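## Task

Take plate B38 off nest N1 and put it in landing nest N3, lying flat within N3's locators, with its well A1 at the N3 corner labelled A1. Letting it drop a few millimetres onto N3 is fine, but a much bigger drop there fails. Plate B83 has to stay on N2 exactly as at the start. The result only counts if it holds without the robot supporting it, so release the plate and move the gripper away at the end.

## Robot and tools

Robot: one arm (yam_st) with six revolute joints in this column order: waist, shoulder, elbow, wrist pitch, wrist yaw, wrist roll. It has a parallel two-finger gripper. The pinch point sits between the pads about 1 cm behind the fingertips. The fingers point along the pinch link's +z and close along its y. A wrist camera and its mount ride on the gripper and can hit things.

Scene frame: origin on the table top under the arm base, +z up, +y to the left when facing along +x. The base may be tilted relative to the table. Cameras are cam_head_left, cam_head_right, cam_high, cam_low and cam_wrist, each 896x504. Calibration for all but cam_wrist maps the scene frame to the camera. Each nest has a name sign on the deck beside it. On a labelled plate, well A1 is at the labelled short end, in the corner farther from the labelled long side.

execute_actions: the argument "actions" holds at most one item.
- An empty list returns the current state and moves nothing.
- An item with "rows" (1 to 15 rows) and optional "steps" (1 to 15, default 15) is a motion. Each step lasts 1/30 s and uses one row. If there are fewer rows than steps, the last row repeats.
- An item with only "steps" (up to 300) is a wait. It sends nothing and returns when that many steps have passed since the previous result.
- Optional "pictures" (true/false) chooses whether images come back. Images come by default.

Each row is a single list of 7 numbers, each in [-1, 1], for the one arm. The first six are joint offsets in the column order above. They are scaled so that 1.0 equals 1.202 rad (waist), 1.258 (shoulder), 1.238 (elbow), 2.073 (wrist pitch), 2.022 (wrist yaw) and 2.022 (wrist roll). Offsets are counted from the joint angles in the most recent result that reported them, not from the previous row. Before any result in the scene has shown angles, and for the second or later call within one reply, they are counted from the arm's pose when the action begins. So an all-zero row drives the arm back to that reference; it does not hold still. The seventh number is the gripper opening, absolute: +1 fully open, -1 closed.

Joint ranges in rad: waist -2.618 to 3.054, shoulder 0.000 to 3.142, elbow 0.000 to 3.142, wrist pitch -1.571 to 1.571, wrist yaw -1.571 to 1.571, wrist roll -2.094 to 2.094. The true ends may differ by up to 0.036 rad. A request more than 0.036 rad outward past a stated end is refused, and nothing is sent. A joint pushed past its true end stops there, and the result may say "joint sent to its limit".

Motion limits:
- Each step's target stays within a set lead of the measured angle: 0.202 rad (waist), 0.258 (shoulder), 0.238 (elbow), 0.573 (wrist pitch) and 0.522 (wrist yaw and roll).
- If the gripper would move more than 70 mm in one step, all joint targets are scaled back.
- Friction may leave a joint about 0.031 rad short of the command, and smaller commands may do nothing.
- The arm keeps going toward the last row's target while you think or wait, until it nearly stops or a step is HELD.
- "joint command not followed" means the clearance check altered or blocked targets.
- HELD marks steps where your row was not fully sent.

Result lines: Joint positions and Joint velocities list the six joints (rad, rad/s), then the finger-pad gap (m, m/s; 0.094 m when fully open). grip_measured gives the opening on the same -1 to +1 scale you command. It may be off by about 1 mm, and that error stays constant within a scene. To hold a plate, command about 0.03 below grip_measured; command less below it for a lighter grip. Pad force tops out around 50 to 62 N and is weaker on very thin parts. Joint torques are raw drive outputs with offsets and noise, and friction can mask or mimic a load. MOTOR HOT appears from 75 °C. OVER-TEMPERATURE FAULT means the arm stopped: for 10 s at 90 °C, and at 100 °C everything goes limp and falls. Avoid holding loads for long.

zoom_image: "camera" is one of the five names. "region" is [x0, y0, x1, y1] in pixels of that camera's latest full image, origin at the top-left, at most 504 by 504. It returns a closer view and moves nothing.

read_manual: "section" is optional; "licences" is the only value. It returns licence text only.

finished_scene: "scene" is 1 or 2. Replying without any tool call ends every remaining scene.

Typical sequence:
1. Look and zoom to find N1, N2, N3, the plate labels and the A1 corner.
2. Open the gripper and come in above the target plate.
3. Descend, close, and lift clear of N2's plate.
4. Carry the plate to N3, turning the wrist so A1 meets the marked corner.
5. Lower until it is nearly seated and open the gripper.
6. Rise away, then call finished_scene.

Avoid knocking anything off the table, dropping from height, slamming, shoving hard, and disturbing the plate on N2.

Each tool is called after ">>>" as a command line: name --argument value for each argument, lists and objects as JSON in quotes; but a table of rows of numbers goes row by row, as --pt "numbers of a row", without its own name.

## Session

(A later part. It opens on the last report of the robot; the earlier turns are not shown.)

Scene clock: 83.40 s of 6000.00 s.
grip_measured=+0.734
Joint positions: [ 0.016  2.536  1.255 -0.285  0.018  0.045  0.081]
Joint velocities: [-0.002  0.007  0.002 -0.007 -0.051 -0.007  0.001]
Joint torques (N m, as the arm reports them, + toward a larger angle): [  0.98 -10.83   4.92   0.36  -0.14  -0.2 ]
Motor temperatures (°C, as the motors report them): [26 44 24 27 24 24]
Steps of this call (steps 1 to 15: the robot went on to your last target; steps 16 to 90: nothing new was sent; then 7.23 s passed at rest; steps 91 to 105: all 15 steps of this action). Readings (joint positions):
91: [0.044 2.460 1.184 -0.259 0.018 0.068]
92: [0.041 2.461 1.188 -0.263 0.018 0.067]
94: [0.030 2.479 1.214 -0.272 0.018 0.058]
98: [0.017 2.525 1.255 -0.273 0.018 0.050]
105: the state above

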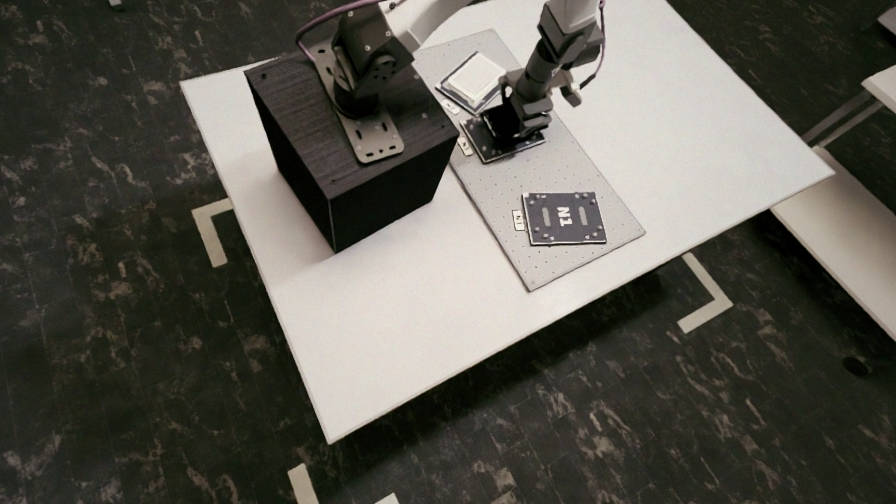

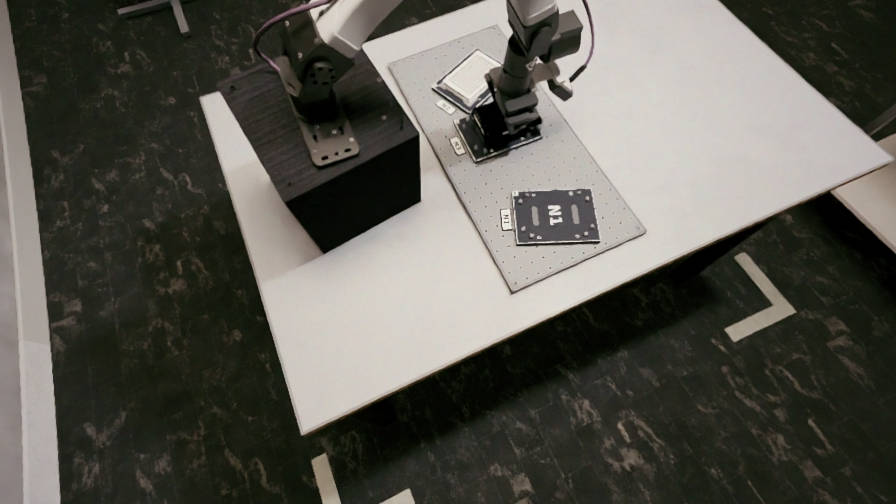

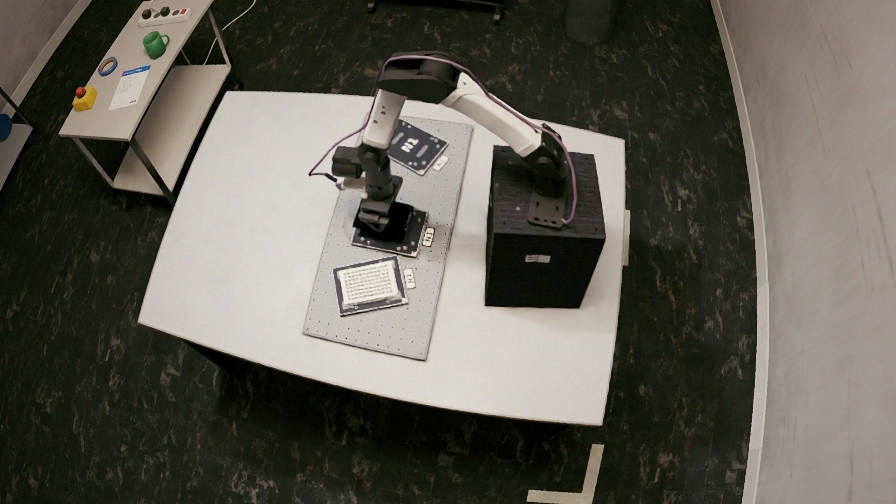

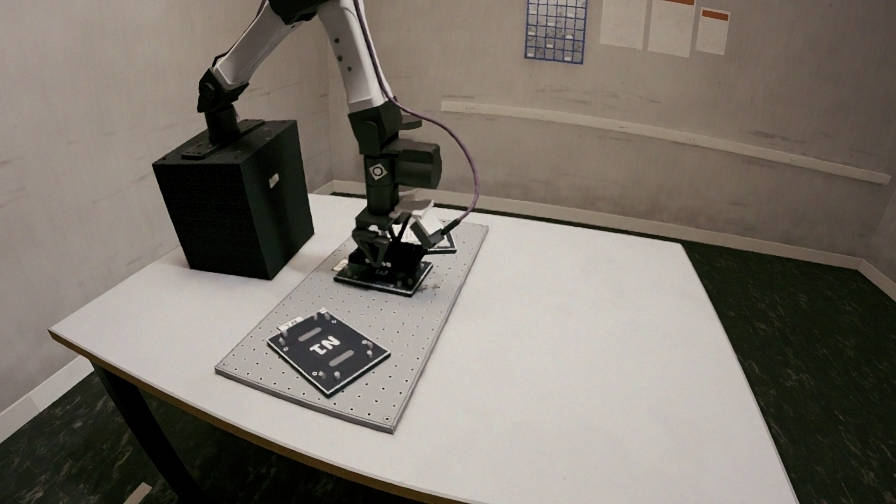

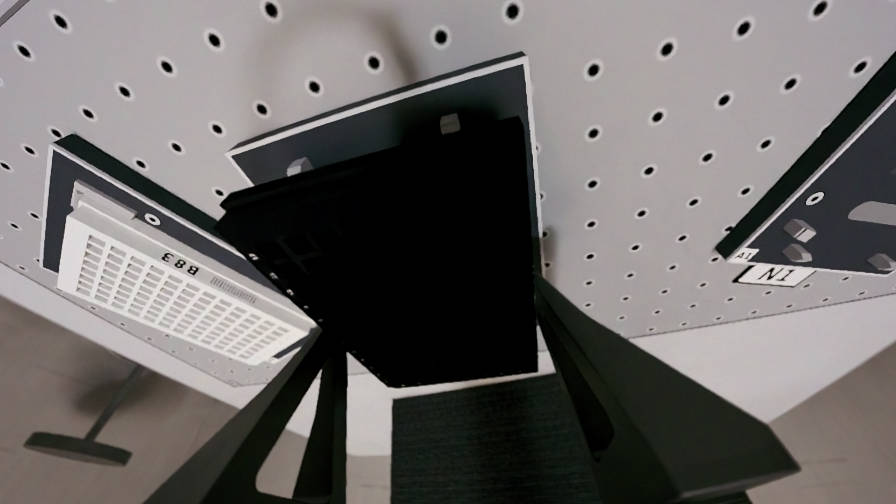

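>>> execute_actions --actions '[{"rows":[[0,-0.03,0,0,0,0,0.7],[0,-0.03,-0.015,0.006,0,0,0.7],[0,-0.03,-0.03,0.013,0,0,0.7],[0,-0.03,-0.045,0.02,0,0,0.7],[0,-0.03,-0.06,0.026,0,0,0.7],[0,-0.03,-0.068,0.03,0,0,0.7]],"steps":15}]'

>>> zoom_image --camera "cam_low" --region '[300, 180, 480, 320]'

>>> zoom_image --camera "cam_head_right" --region '[420, 60, 600, 190]'

Scene clock: 87.40 s of 6000.00 s.
grip_measured=+0.734
Joint positions: [ 0.016  2.52   1.183 -0.238  0.018  0.043  0.081]
Joint velocities: [-0.012 -0.007 -0.012  0.051 -0.037  0.037  0.   ]
Joint torques (N m, as the arm reports them, + toward a larger angle): [  1.19 -13.22   2.31   0.49  -0.15  -0.1 ]
Motor temperatures (°C, as the motors report them): [26 44 24 26 24 24]
Steps of this call (steps 1 to 15: the robot went on to your last target; steps 16 to 90: nothing new was sent; then 0.50 s passed at rest; steps 91 to 105: all 15 steps of this action). Readings (joint positions):
91: [0.016 2.536 1.255 -0.285 0.018 0.043]
92: [0.016 2.536 1.255 -0.285 0.018 0.043]
94: [0.016 2.531 1.242 -0.271 0.018 0.043]
98: [0.016 2.520 1.195 -0.248 0.018 0.043]
105: the state above

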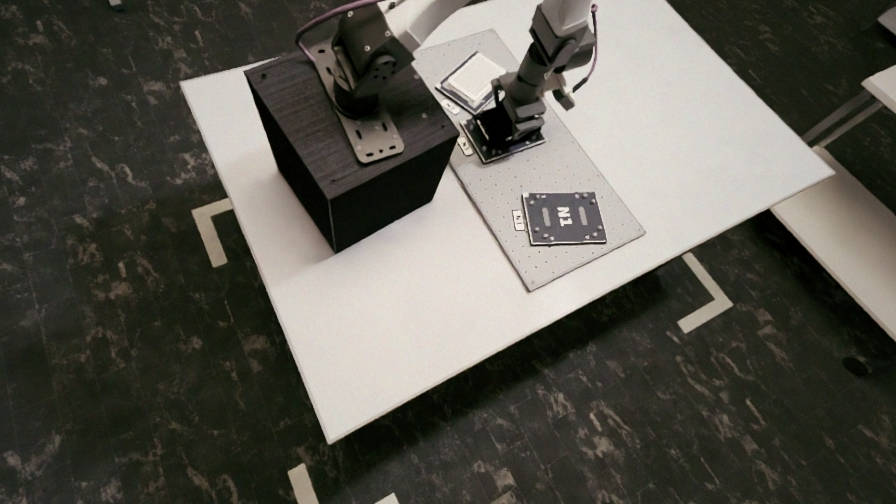

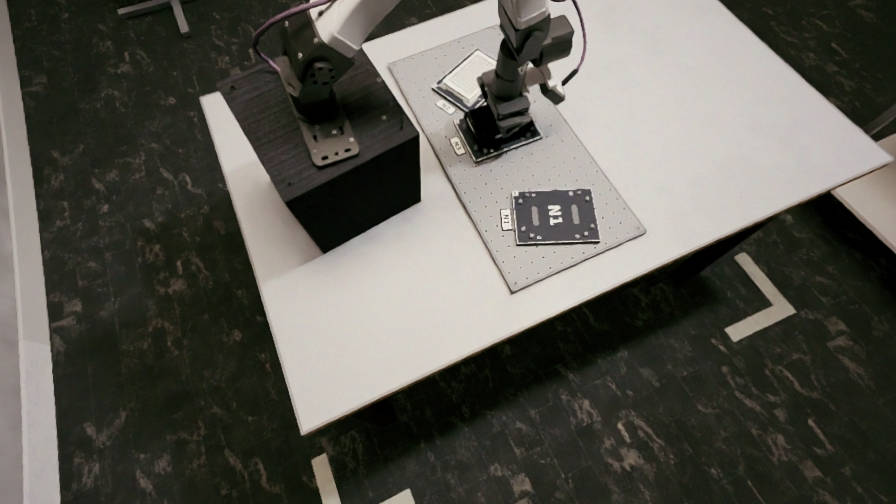

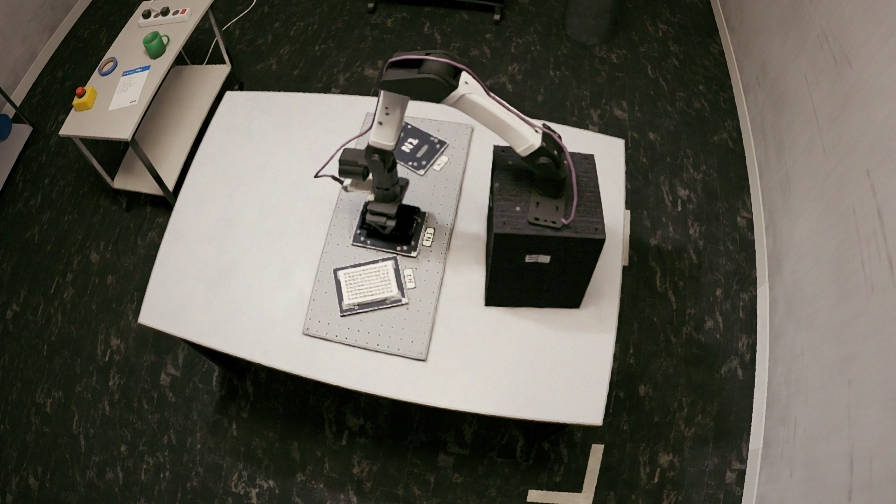

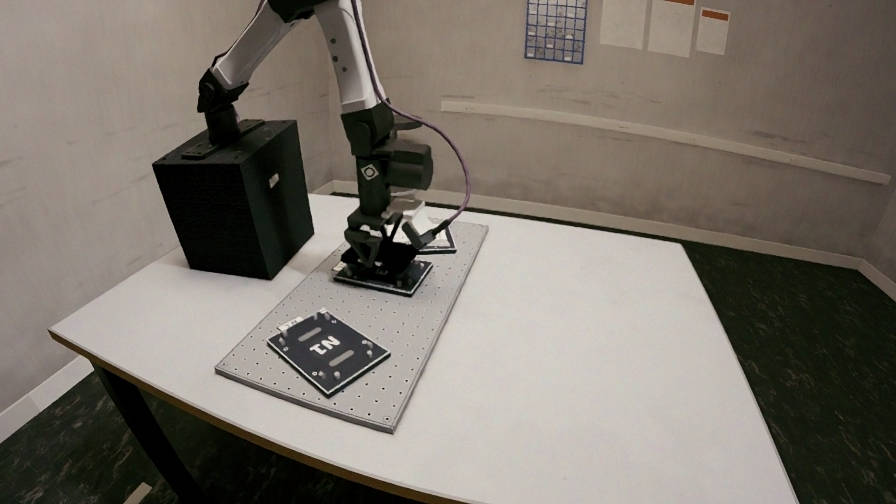

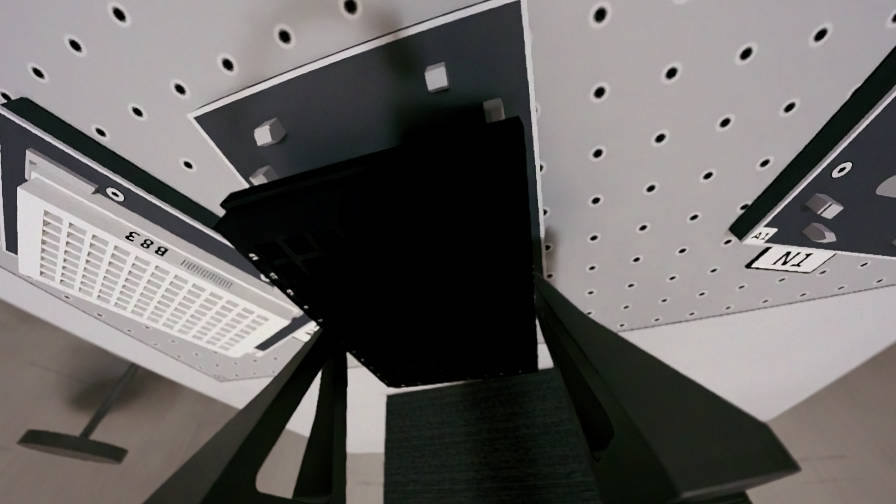

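Region (300, 180, 480, 320) of cam_low's 896x504 image, scaled by 2.800, with more detail than that image has.

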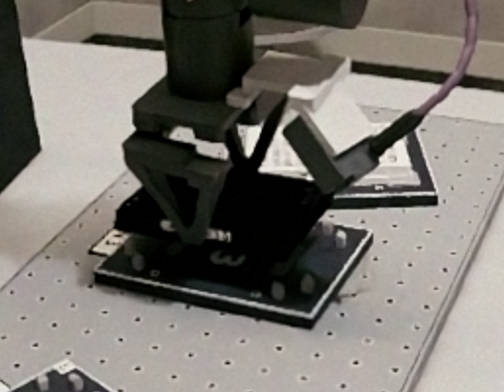

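Region (420, 60, 600, 190) of cam_head_right's 896x504 image, scaled by 2.800, with more detail than that image has.

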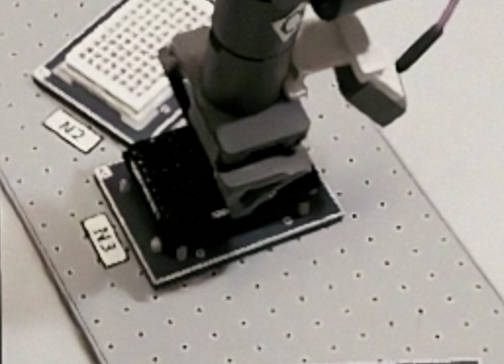

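>>> execute_actions --actions '[{"rows":[[0.014,0,0,0,0,0.005,0.7],[0.014,0,0,0,0,0.005,0.7],[0.014,0,0,0,0,0.005,0.7],[0.014,0.012,0.01,-0.005,0,0.005,0.7],[0.014,0.022,0.02,-0.01,0,0.005,0.7],[0.014,0.032,0.02,-0.016,0,0.005,0.7]],"steps":15}]'

>>> zoom_image --camera "cam_low" --region '[300, 180, 480, 320]'

>>> zoom_image --camera "cam_head_right" --region '[420, 60, 600, 190]'

>>> zoom_image --camera "cam_high" --region '[320, 160, 460, 280]'

Scene clock: 92.83 s of 6000.00 s.
grip_measured=+0.734
Joint positions: [ 0.028  2.543  1.189 -0.263  0.018  0.044  0.081]
Joint velocities: [ 0.012 -0.012 -0.007  0.037 -0.051  0.022 -0.001]
Joint torques (N m, as the arm reports them, + toward a larger angle): [  1.66 -10.38   4.47   0.27  -0.14   0.  ]
Motor temperatures (°C, as the motors report them): [26 45 24 26 24 24]
Steps of this call (steps 1 to 15: the robot went on to your last target; steps 16 to 90: nothing new was sent; then 1.93 s passed at rest; steps 91 to 105: all 15 steps of this action). Readings (joint positions):
91: [0.017 2.520 1.183 -0.232 0.018 0.044]
92: [0.019 2.520 1.183 -0.232 0.018 0.044]
94: [0.024 2.520 1.183 -0.233 0.018 0.044]
98: [0.028 2.531 1.189 -0.247 0.018 0.044]
105: the state above

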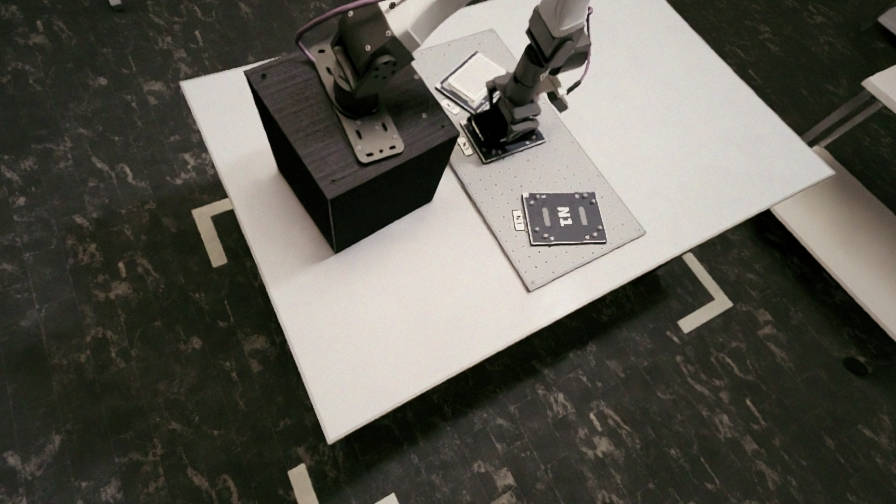

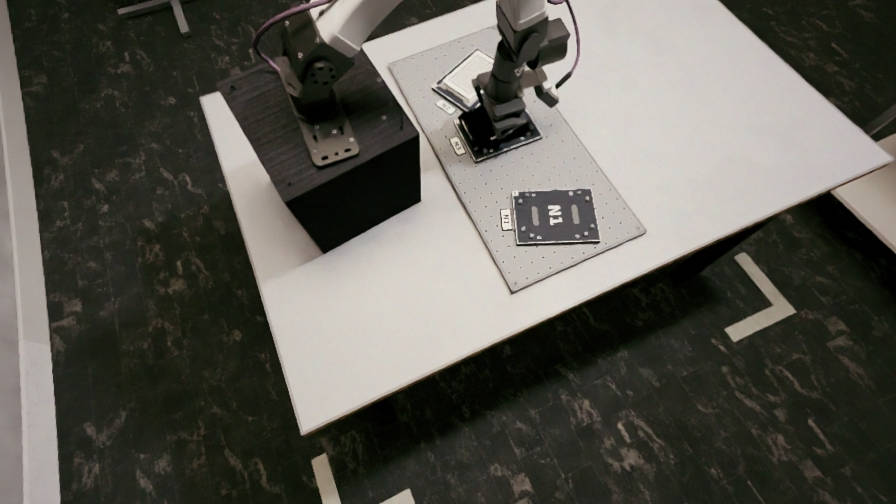

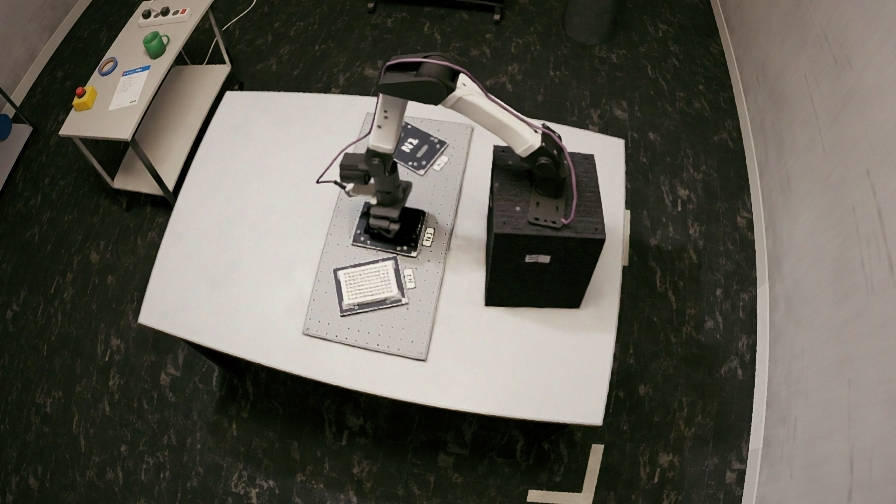

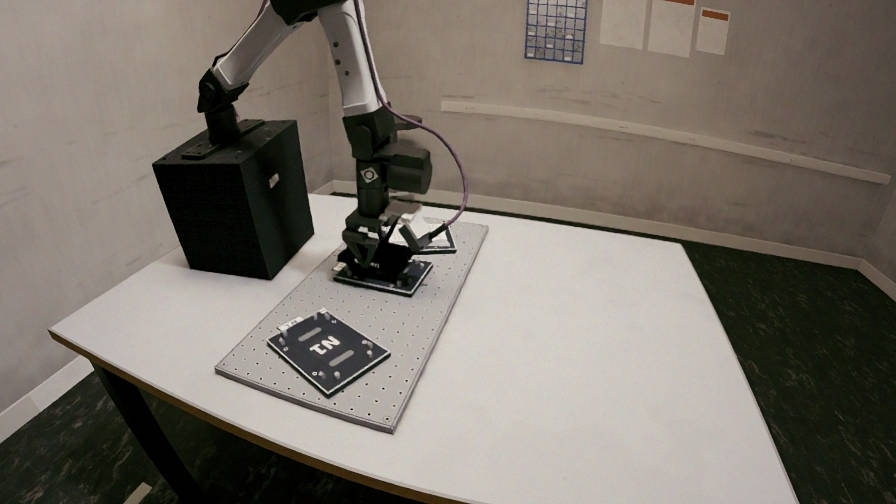

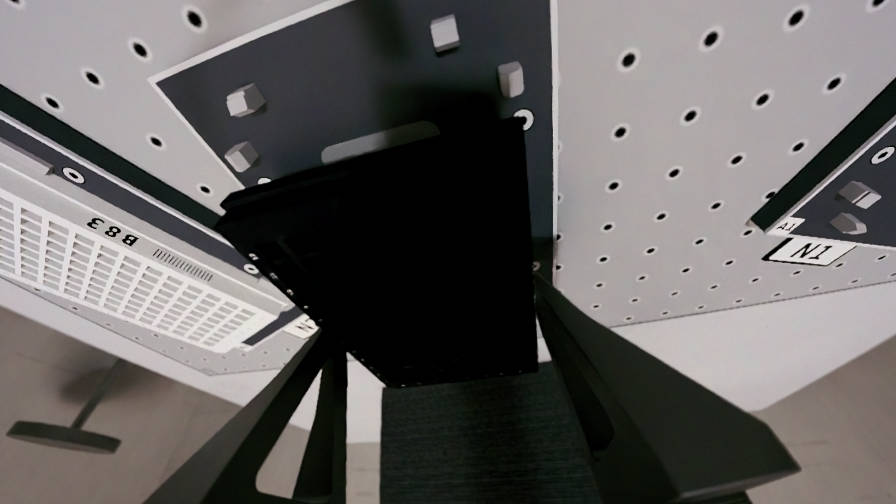

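Region (300, 180, 480, 320) of cam_low's 896x504 image, scaled by 2.800, with more detail than that image has.

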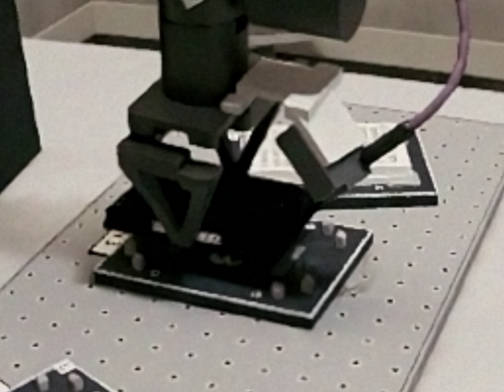

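Region (420, 60, 600, 190) of cam_head_right's 896x504 image, scaled by 2.800, with more detail than that image has.

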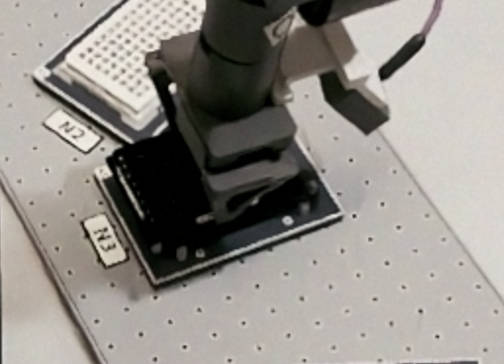

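Region (320, 160, 460, 280) of cam_high's 896x504 image, scaled by 3.600, with more detail than that image has; it fills the top 432 rows of this view, and the rest is white.

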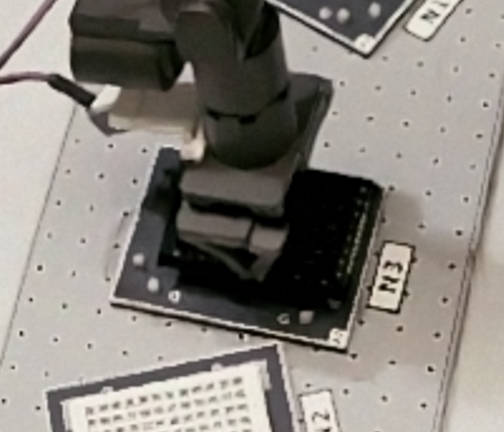

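>>> execute_actions --actions '[{"rows":[[0,0,0.015,0.003,0,0,0.7],[0.006,0,0.03,0.008,0,0,0.7],[0.012,0,0.038,0.012,0,0.004,0.7]],"steps":15}]'

>>> zoom_image --camera "cam_low" --region '[300, 180, 480, 320]'

>>> zoom_image --camera "cam_high" --region '[320, 160, 460, 280]'

Scene clock: 100.50 s of 6000.00 s.
grip_measured=+0.734
Joint positions: [ 0.036  2.543  1.221 -0.245  0.018  0.044  0.081]
Joint velocities: [ 0.002 -0.002  0.002 -0.051  0.037  0.081  0.   ]
Joint torques (N m, as the arm reports them, + toward a larger angle): [  1.67 -11.99   4.6    0.5   -0.16  -0.02]
Motor temperatures (°C, as the motors report them): [26 45 24 26 24 24]
Steps of this call (steps 1 to 15: the robot went on to your last target; steps 16 to 90: nothing new was sent; then 4.17 s passed at rest; steps 91 to 105: all 15 steps of this action). Readings (joint positions):
91: [0.028 2.543 1.189 -0.264 0.018 0.044]
92: [0.028 2.543 1.192 -0.264 0.018 0.044]
94: [0.030 2.543 1.202 -0.263 0.018 0.044]
98: [0.035 2.543 1.220 -0.248 0.018 0.044]
105: the state above

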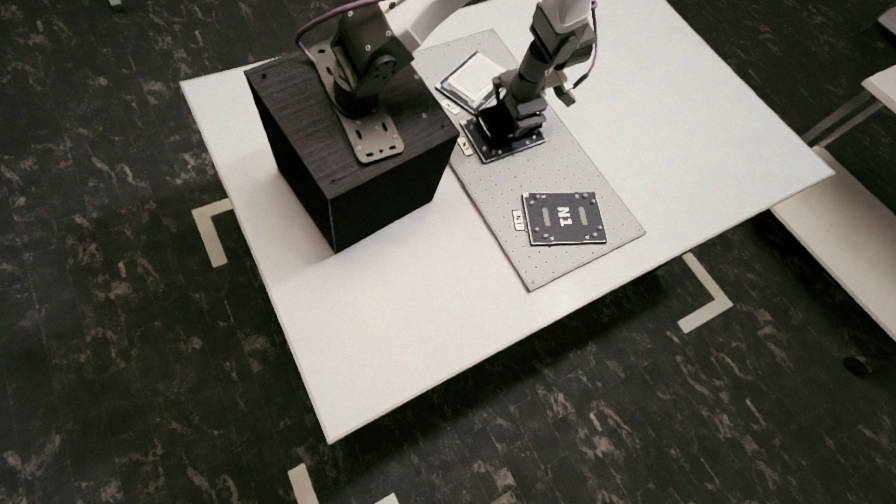

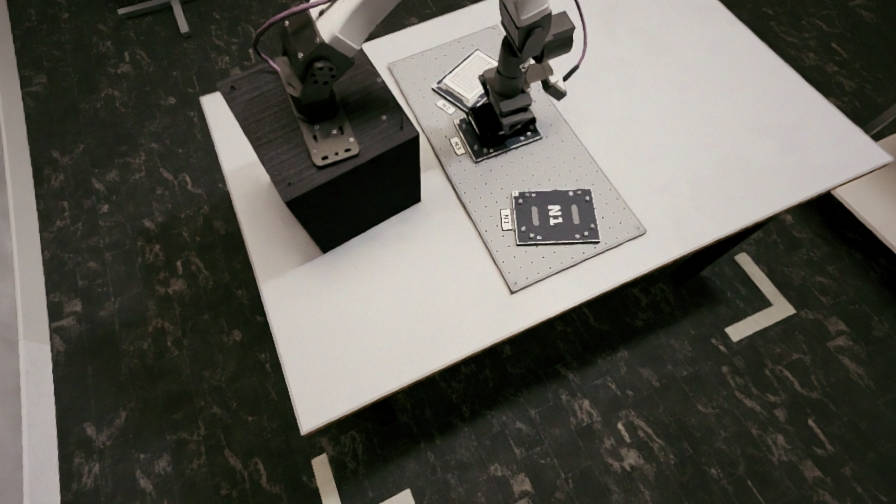

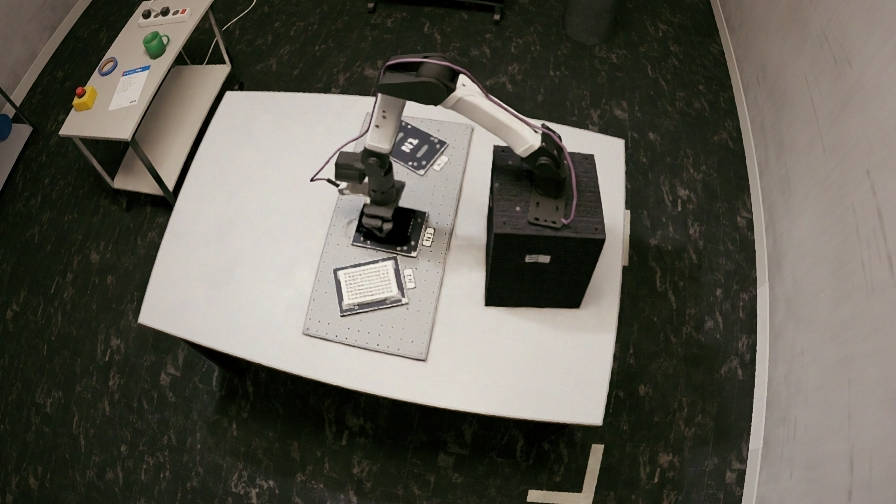

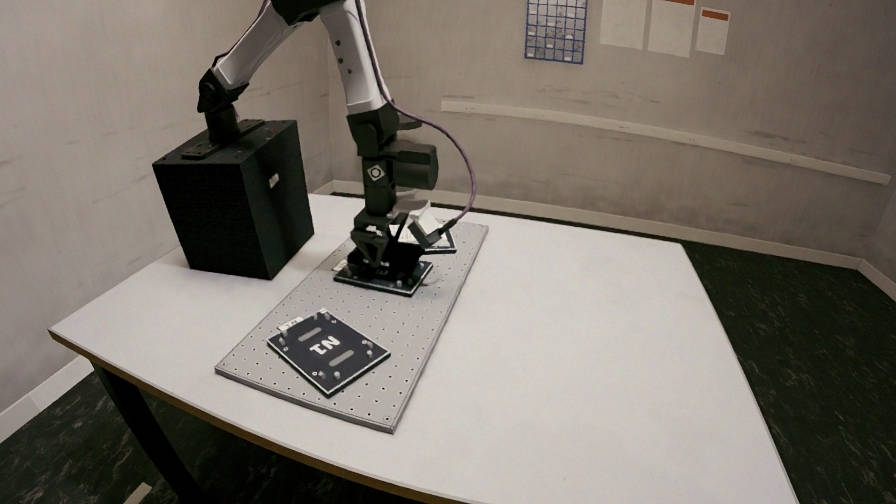

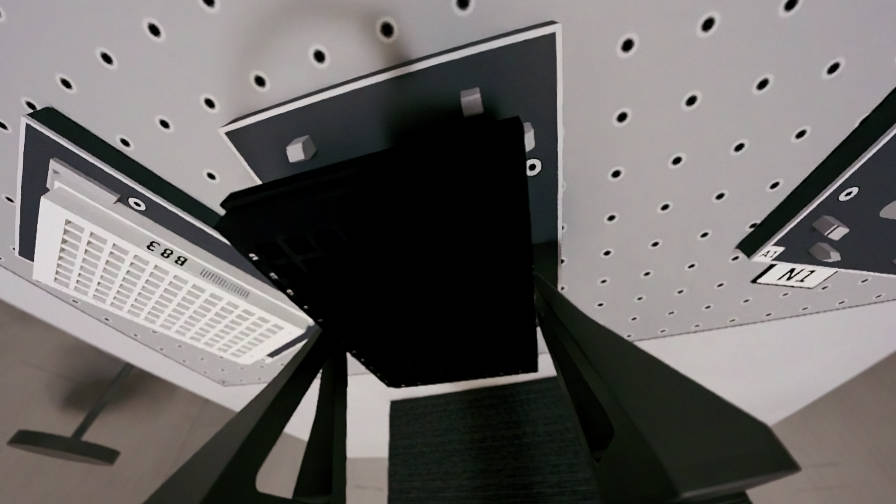

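Region (300, 180, 480, 320) of cam_low's 896x504 image, scaled by 2.800, with more detail than that image has.

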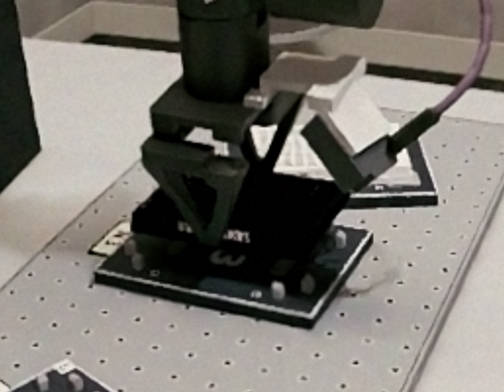

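Region (320, 160, 460, 280) of cam_high's 896x504 image, scaled by 3.600, with more detail than that image has; it fills the top 432 rows of this view, and the rest is white.

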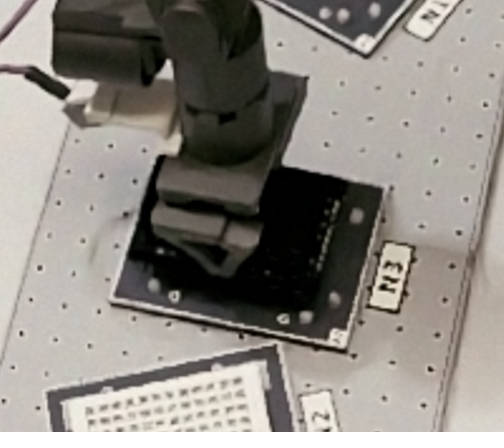

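>>> execute_actions --actions '[{"rows":[[-0.013,0,0,0,0,-0.006,0.7],[-0.013,0,0,0,0,-0.006,0.7],[-0.013,0,0,0,0,-0.006,0.7],[-0.013,0.012,0,0.005,0,-0.006,0.7],[-0.013,0.022,0,0.01,0,-0.006,0.7],[-0.013,0.03,0,0.014,0,-0.006,0.7]],"steps":15}]'

>>> zoom_image --camera "cam_low" --region '[300, 180, 480, 320]'

>>> zoom_image --camera "cam_high" --region '[320, 160, 460, 280]'

>>> zoom_image --camera "cam_head_right" --region '[420, 60, 600, 190]'

Scene clock: 108.43 s of 6000.00 s.
grip_measured=+0.734
Joint positions: [ 0.025  2.564  1.221 -0.228  0.018  0.042  0.081]
Joint velocities: [-0.002  0.007 -0.017  0.022  0.022 -0.022 -0.001]
Joint torques (N m, as the arm reports them, + toward a larger angle): [  0.77 -10.59   3.41   0.51  -0.15  -0.21]
Motor temperatures (°C, as the motors report them): [26 45 24 26 24 24]
Steps of this call (steps 1 to 15: the robot went on to your last target; steps 16 to 90: nothing new was sent; then 4.43 s passed at rest; steps 91 to 105: all 15 steps of this action). Readings (joint positions):
91: [0.035 2.543 1.221 -0.245 0.018 0.043]
92: [0.033 2.543 1.221 -0.245 0.018 0.043]
94: [0.029 2.543 1.221 -0.244 0.018 0.042]
98: [0.025 2.552 1.221 -0.232 0.018 0.042]
105: the state above

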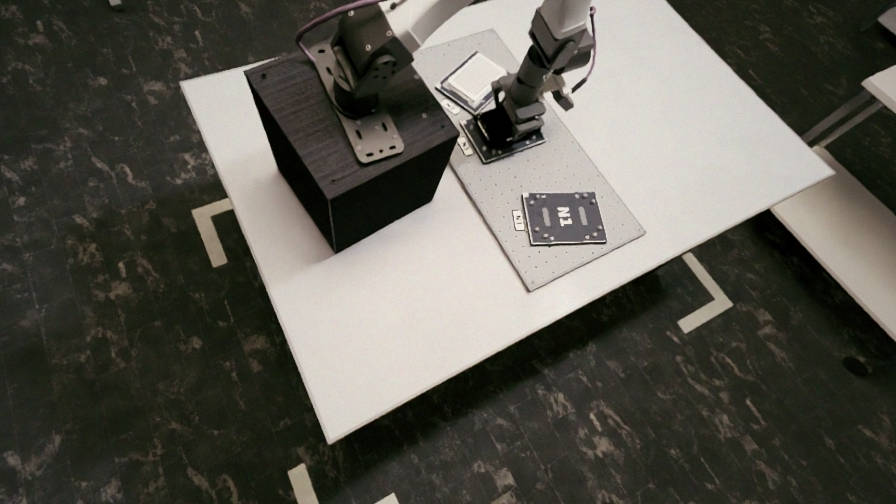

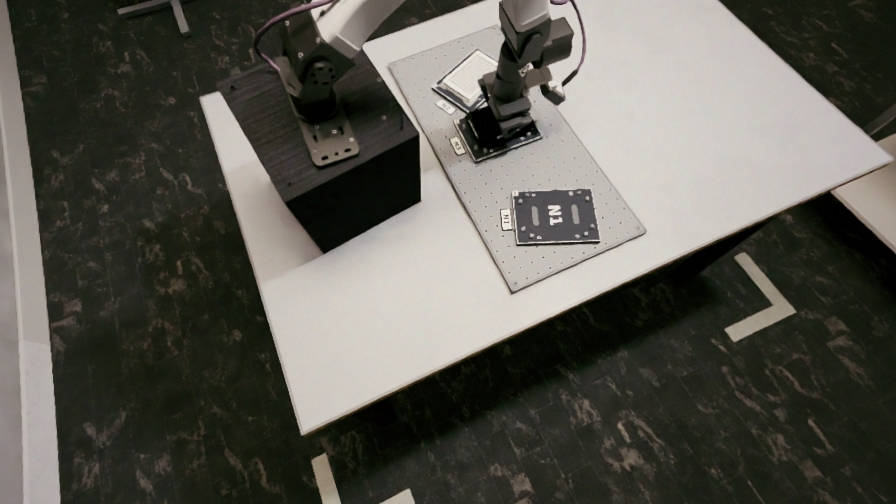

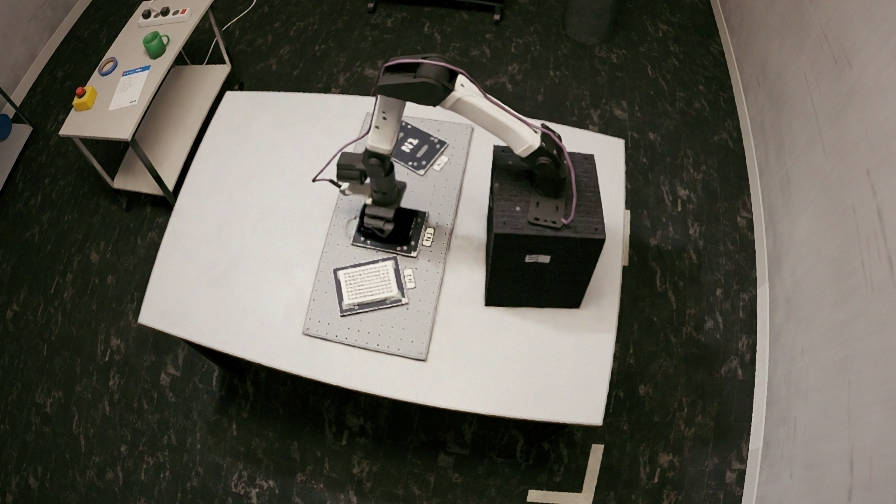

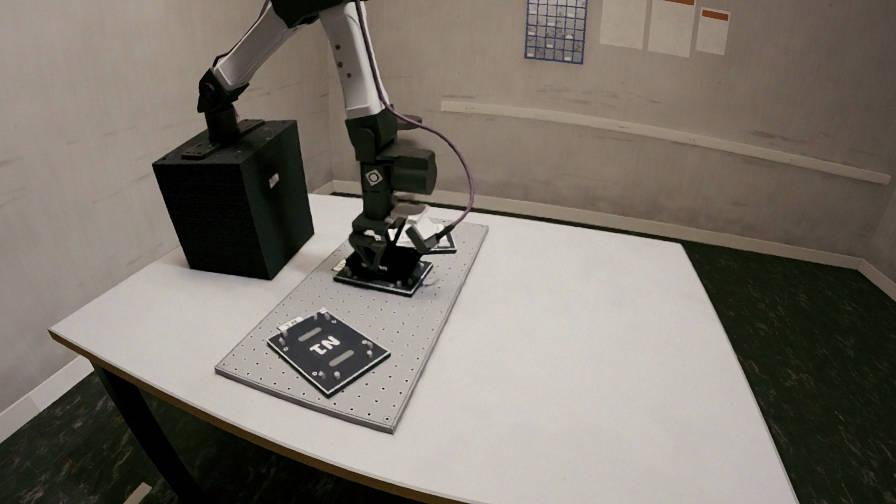

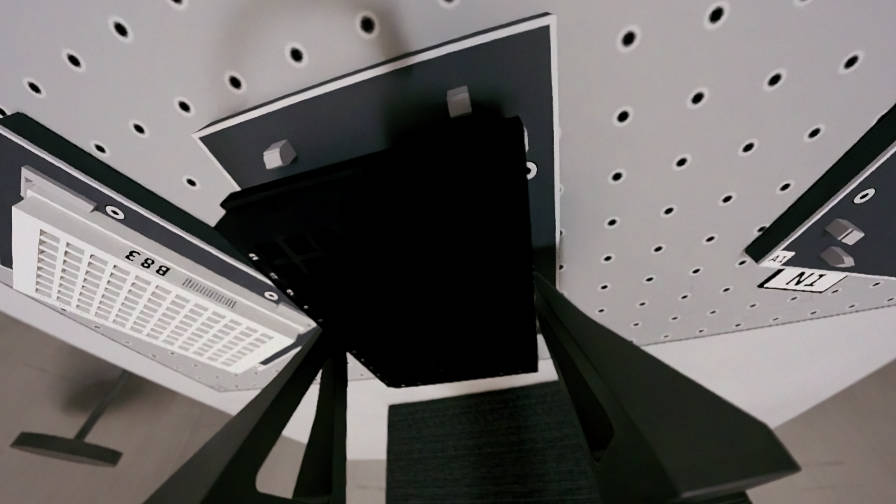

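Region (300, 180, 480, 320) of cam_low's 896x504 image, scaled by 2.800, with more detail than that image has.

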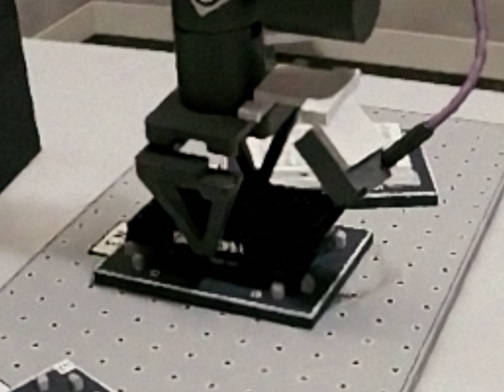

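Region (320, 160, 460, 280) of cam_high's 896x504 image, scaled by 3.600, with more detail than that image has; it fills the top 432 rows of this view, and the rest is white.

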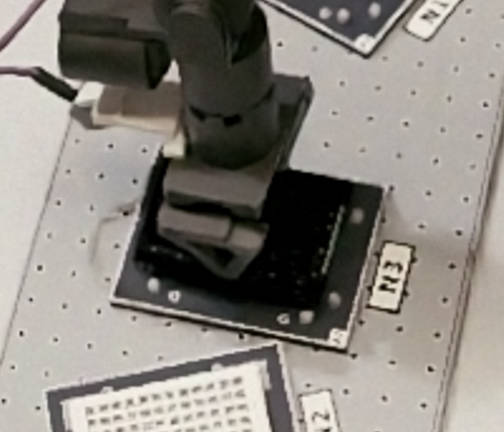

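Region (420, 60, 600, 190) of cam_head_right's 896x504 image, scaled by 2.800, with more detail than that image has.

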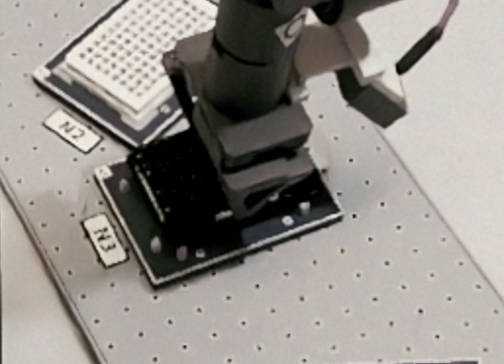

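>>> execute_actions --actions '[{"rows":[[0,0.012,0.012,0.004,0,0,0.7],[0,0.025,0.024,0.008,0,0,0.7],[0,0.038,0.024,0.011,0,0,0.7]],"steps":15}]'

>>> zoom_image --camera "cam_low" --region '[300, 180, 480, 320]'

>>> zoom_image --camera "cam_head_right" --region '[420, 60, 600, 190]'

Scene clock: 110.87 s of 6000.00 s.
grip_measured=+0.734
Joint positions: [ 0.025  2.596  1.233 -0.214  0.018  0.042  0.081]
Joint velocities: [ 0.002  0.017  0.007  0.037 -0.051 -0.007 -0.   ]
Joint torques (N m, as the arm reports them, + toward a larger angle): [  1.22 -10.63   4.38   0.46  -0.15  -0.11]
Motor temperatures (°C, as the motors report them): [26 45 24 26 24 24]
Steps of this call (steps 1 to 15: the robot went on to your last target; steps 16 to 58: nothing new was sent; steps 59 to 73: all 15 steps of this action). Readings (joint positions):
59: [0.025 2.564 1.221 -0.225 0.018 0.042]
60: [0.025 2.565 1.222 -0.225 0.018 0.042]
62: [0.025 2.576 1.230 -0.220 0.018 0.042]
66: [0.025 2.593 1.233 -0.214 0.018 0.042]
73: the state above

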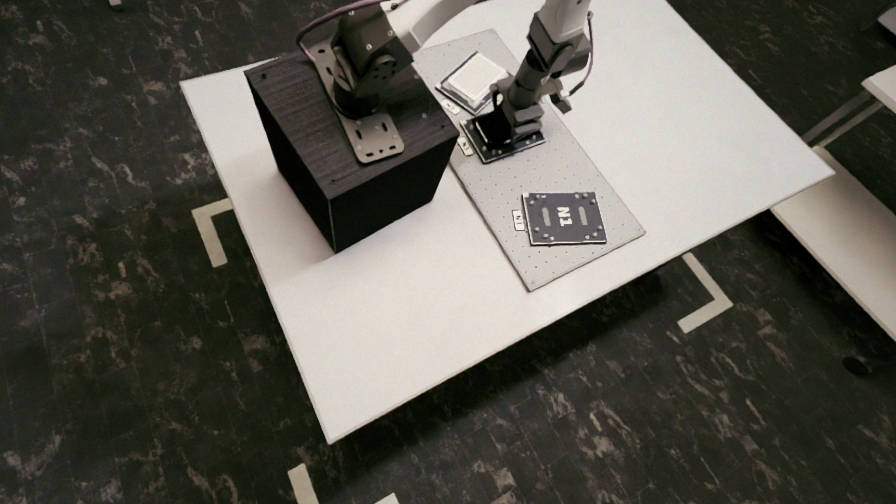

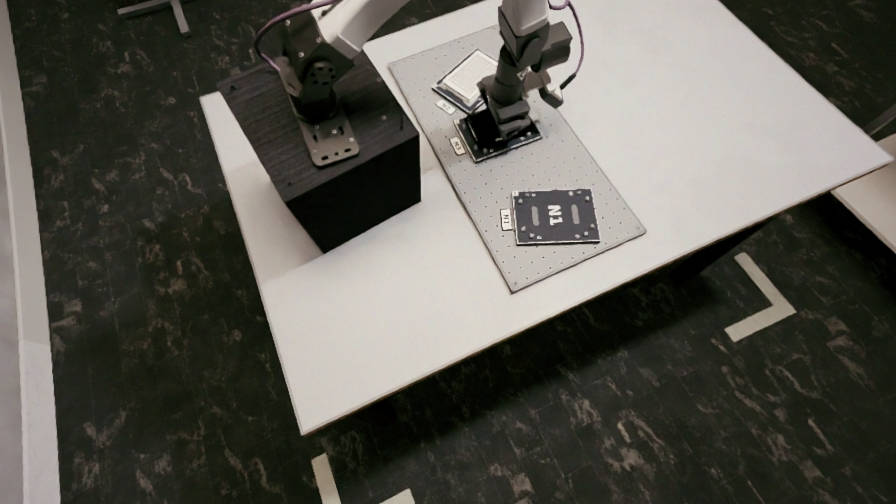

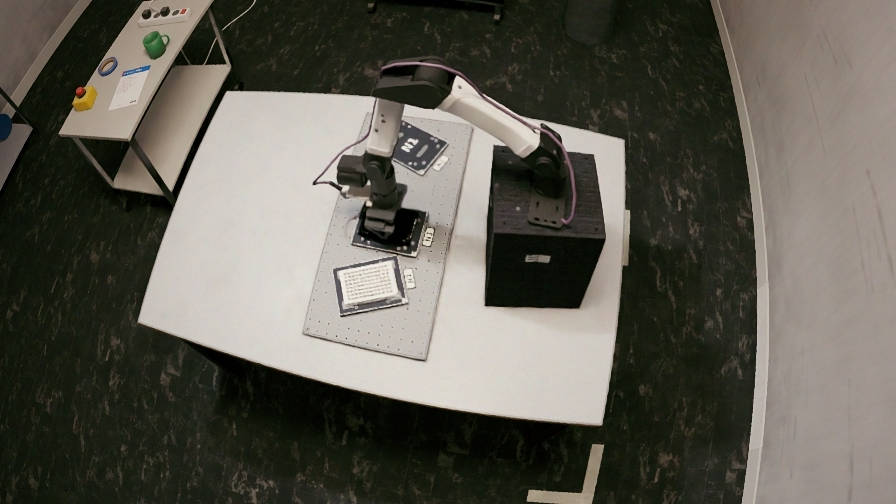

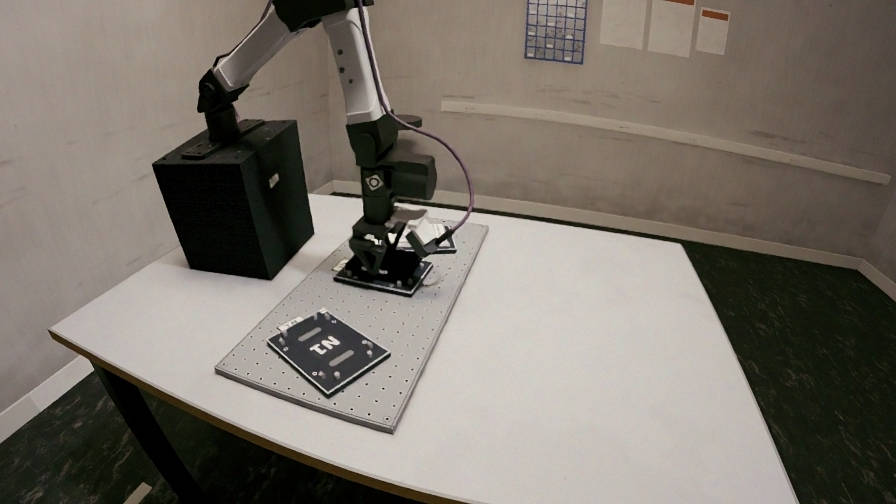

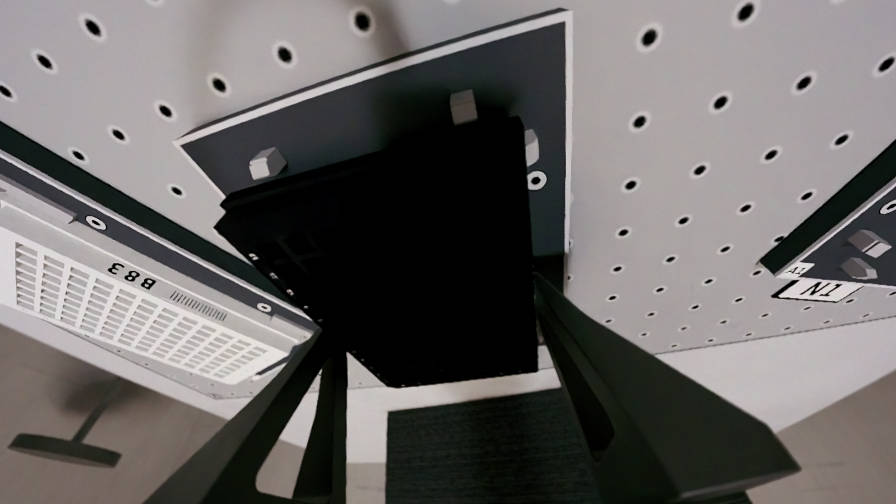

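Region (300, 180, 480, 320) of cam_low's 896x504 image, scaled by 2.800, with more detail than that image has.

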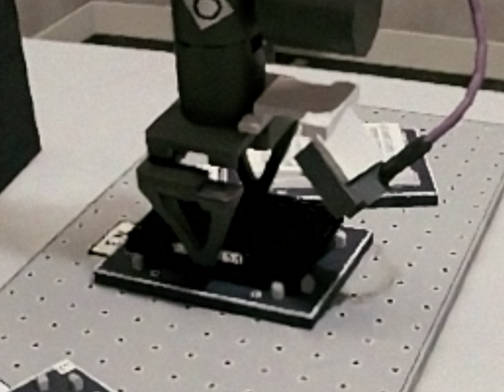

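Region (420, 60, 600, 190) of cam_head_right's 896x504 image, scaled by 2.800, with more detail than that image has.

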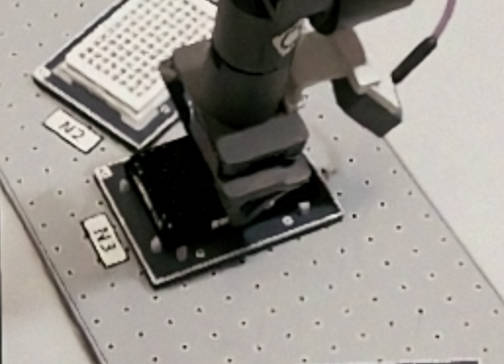

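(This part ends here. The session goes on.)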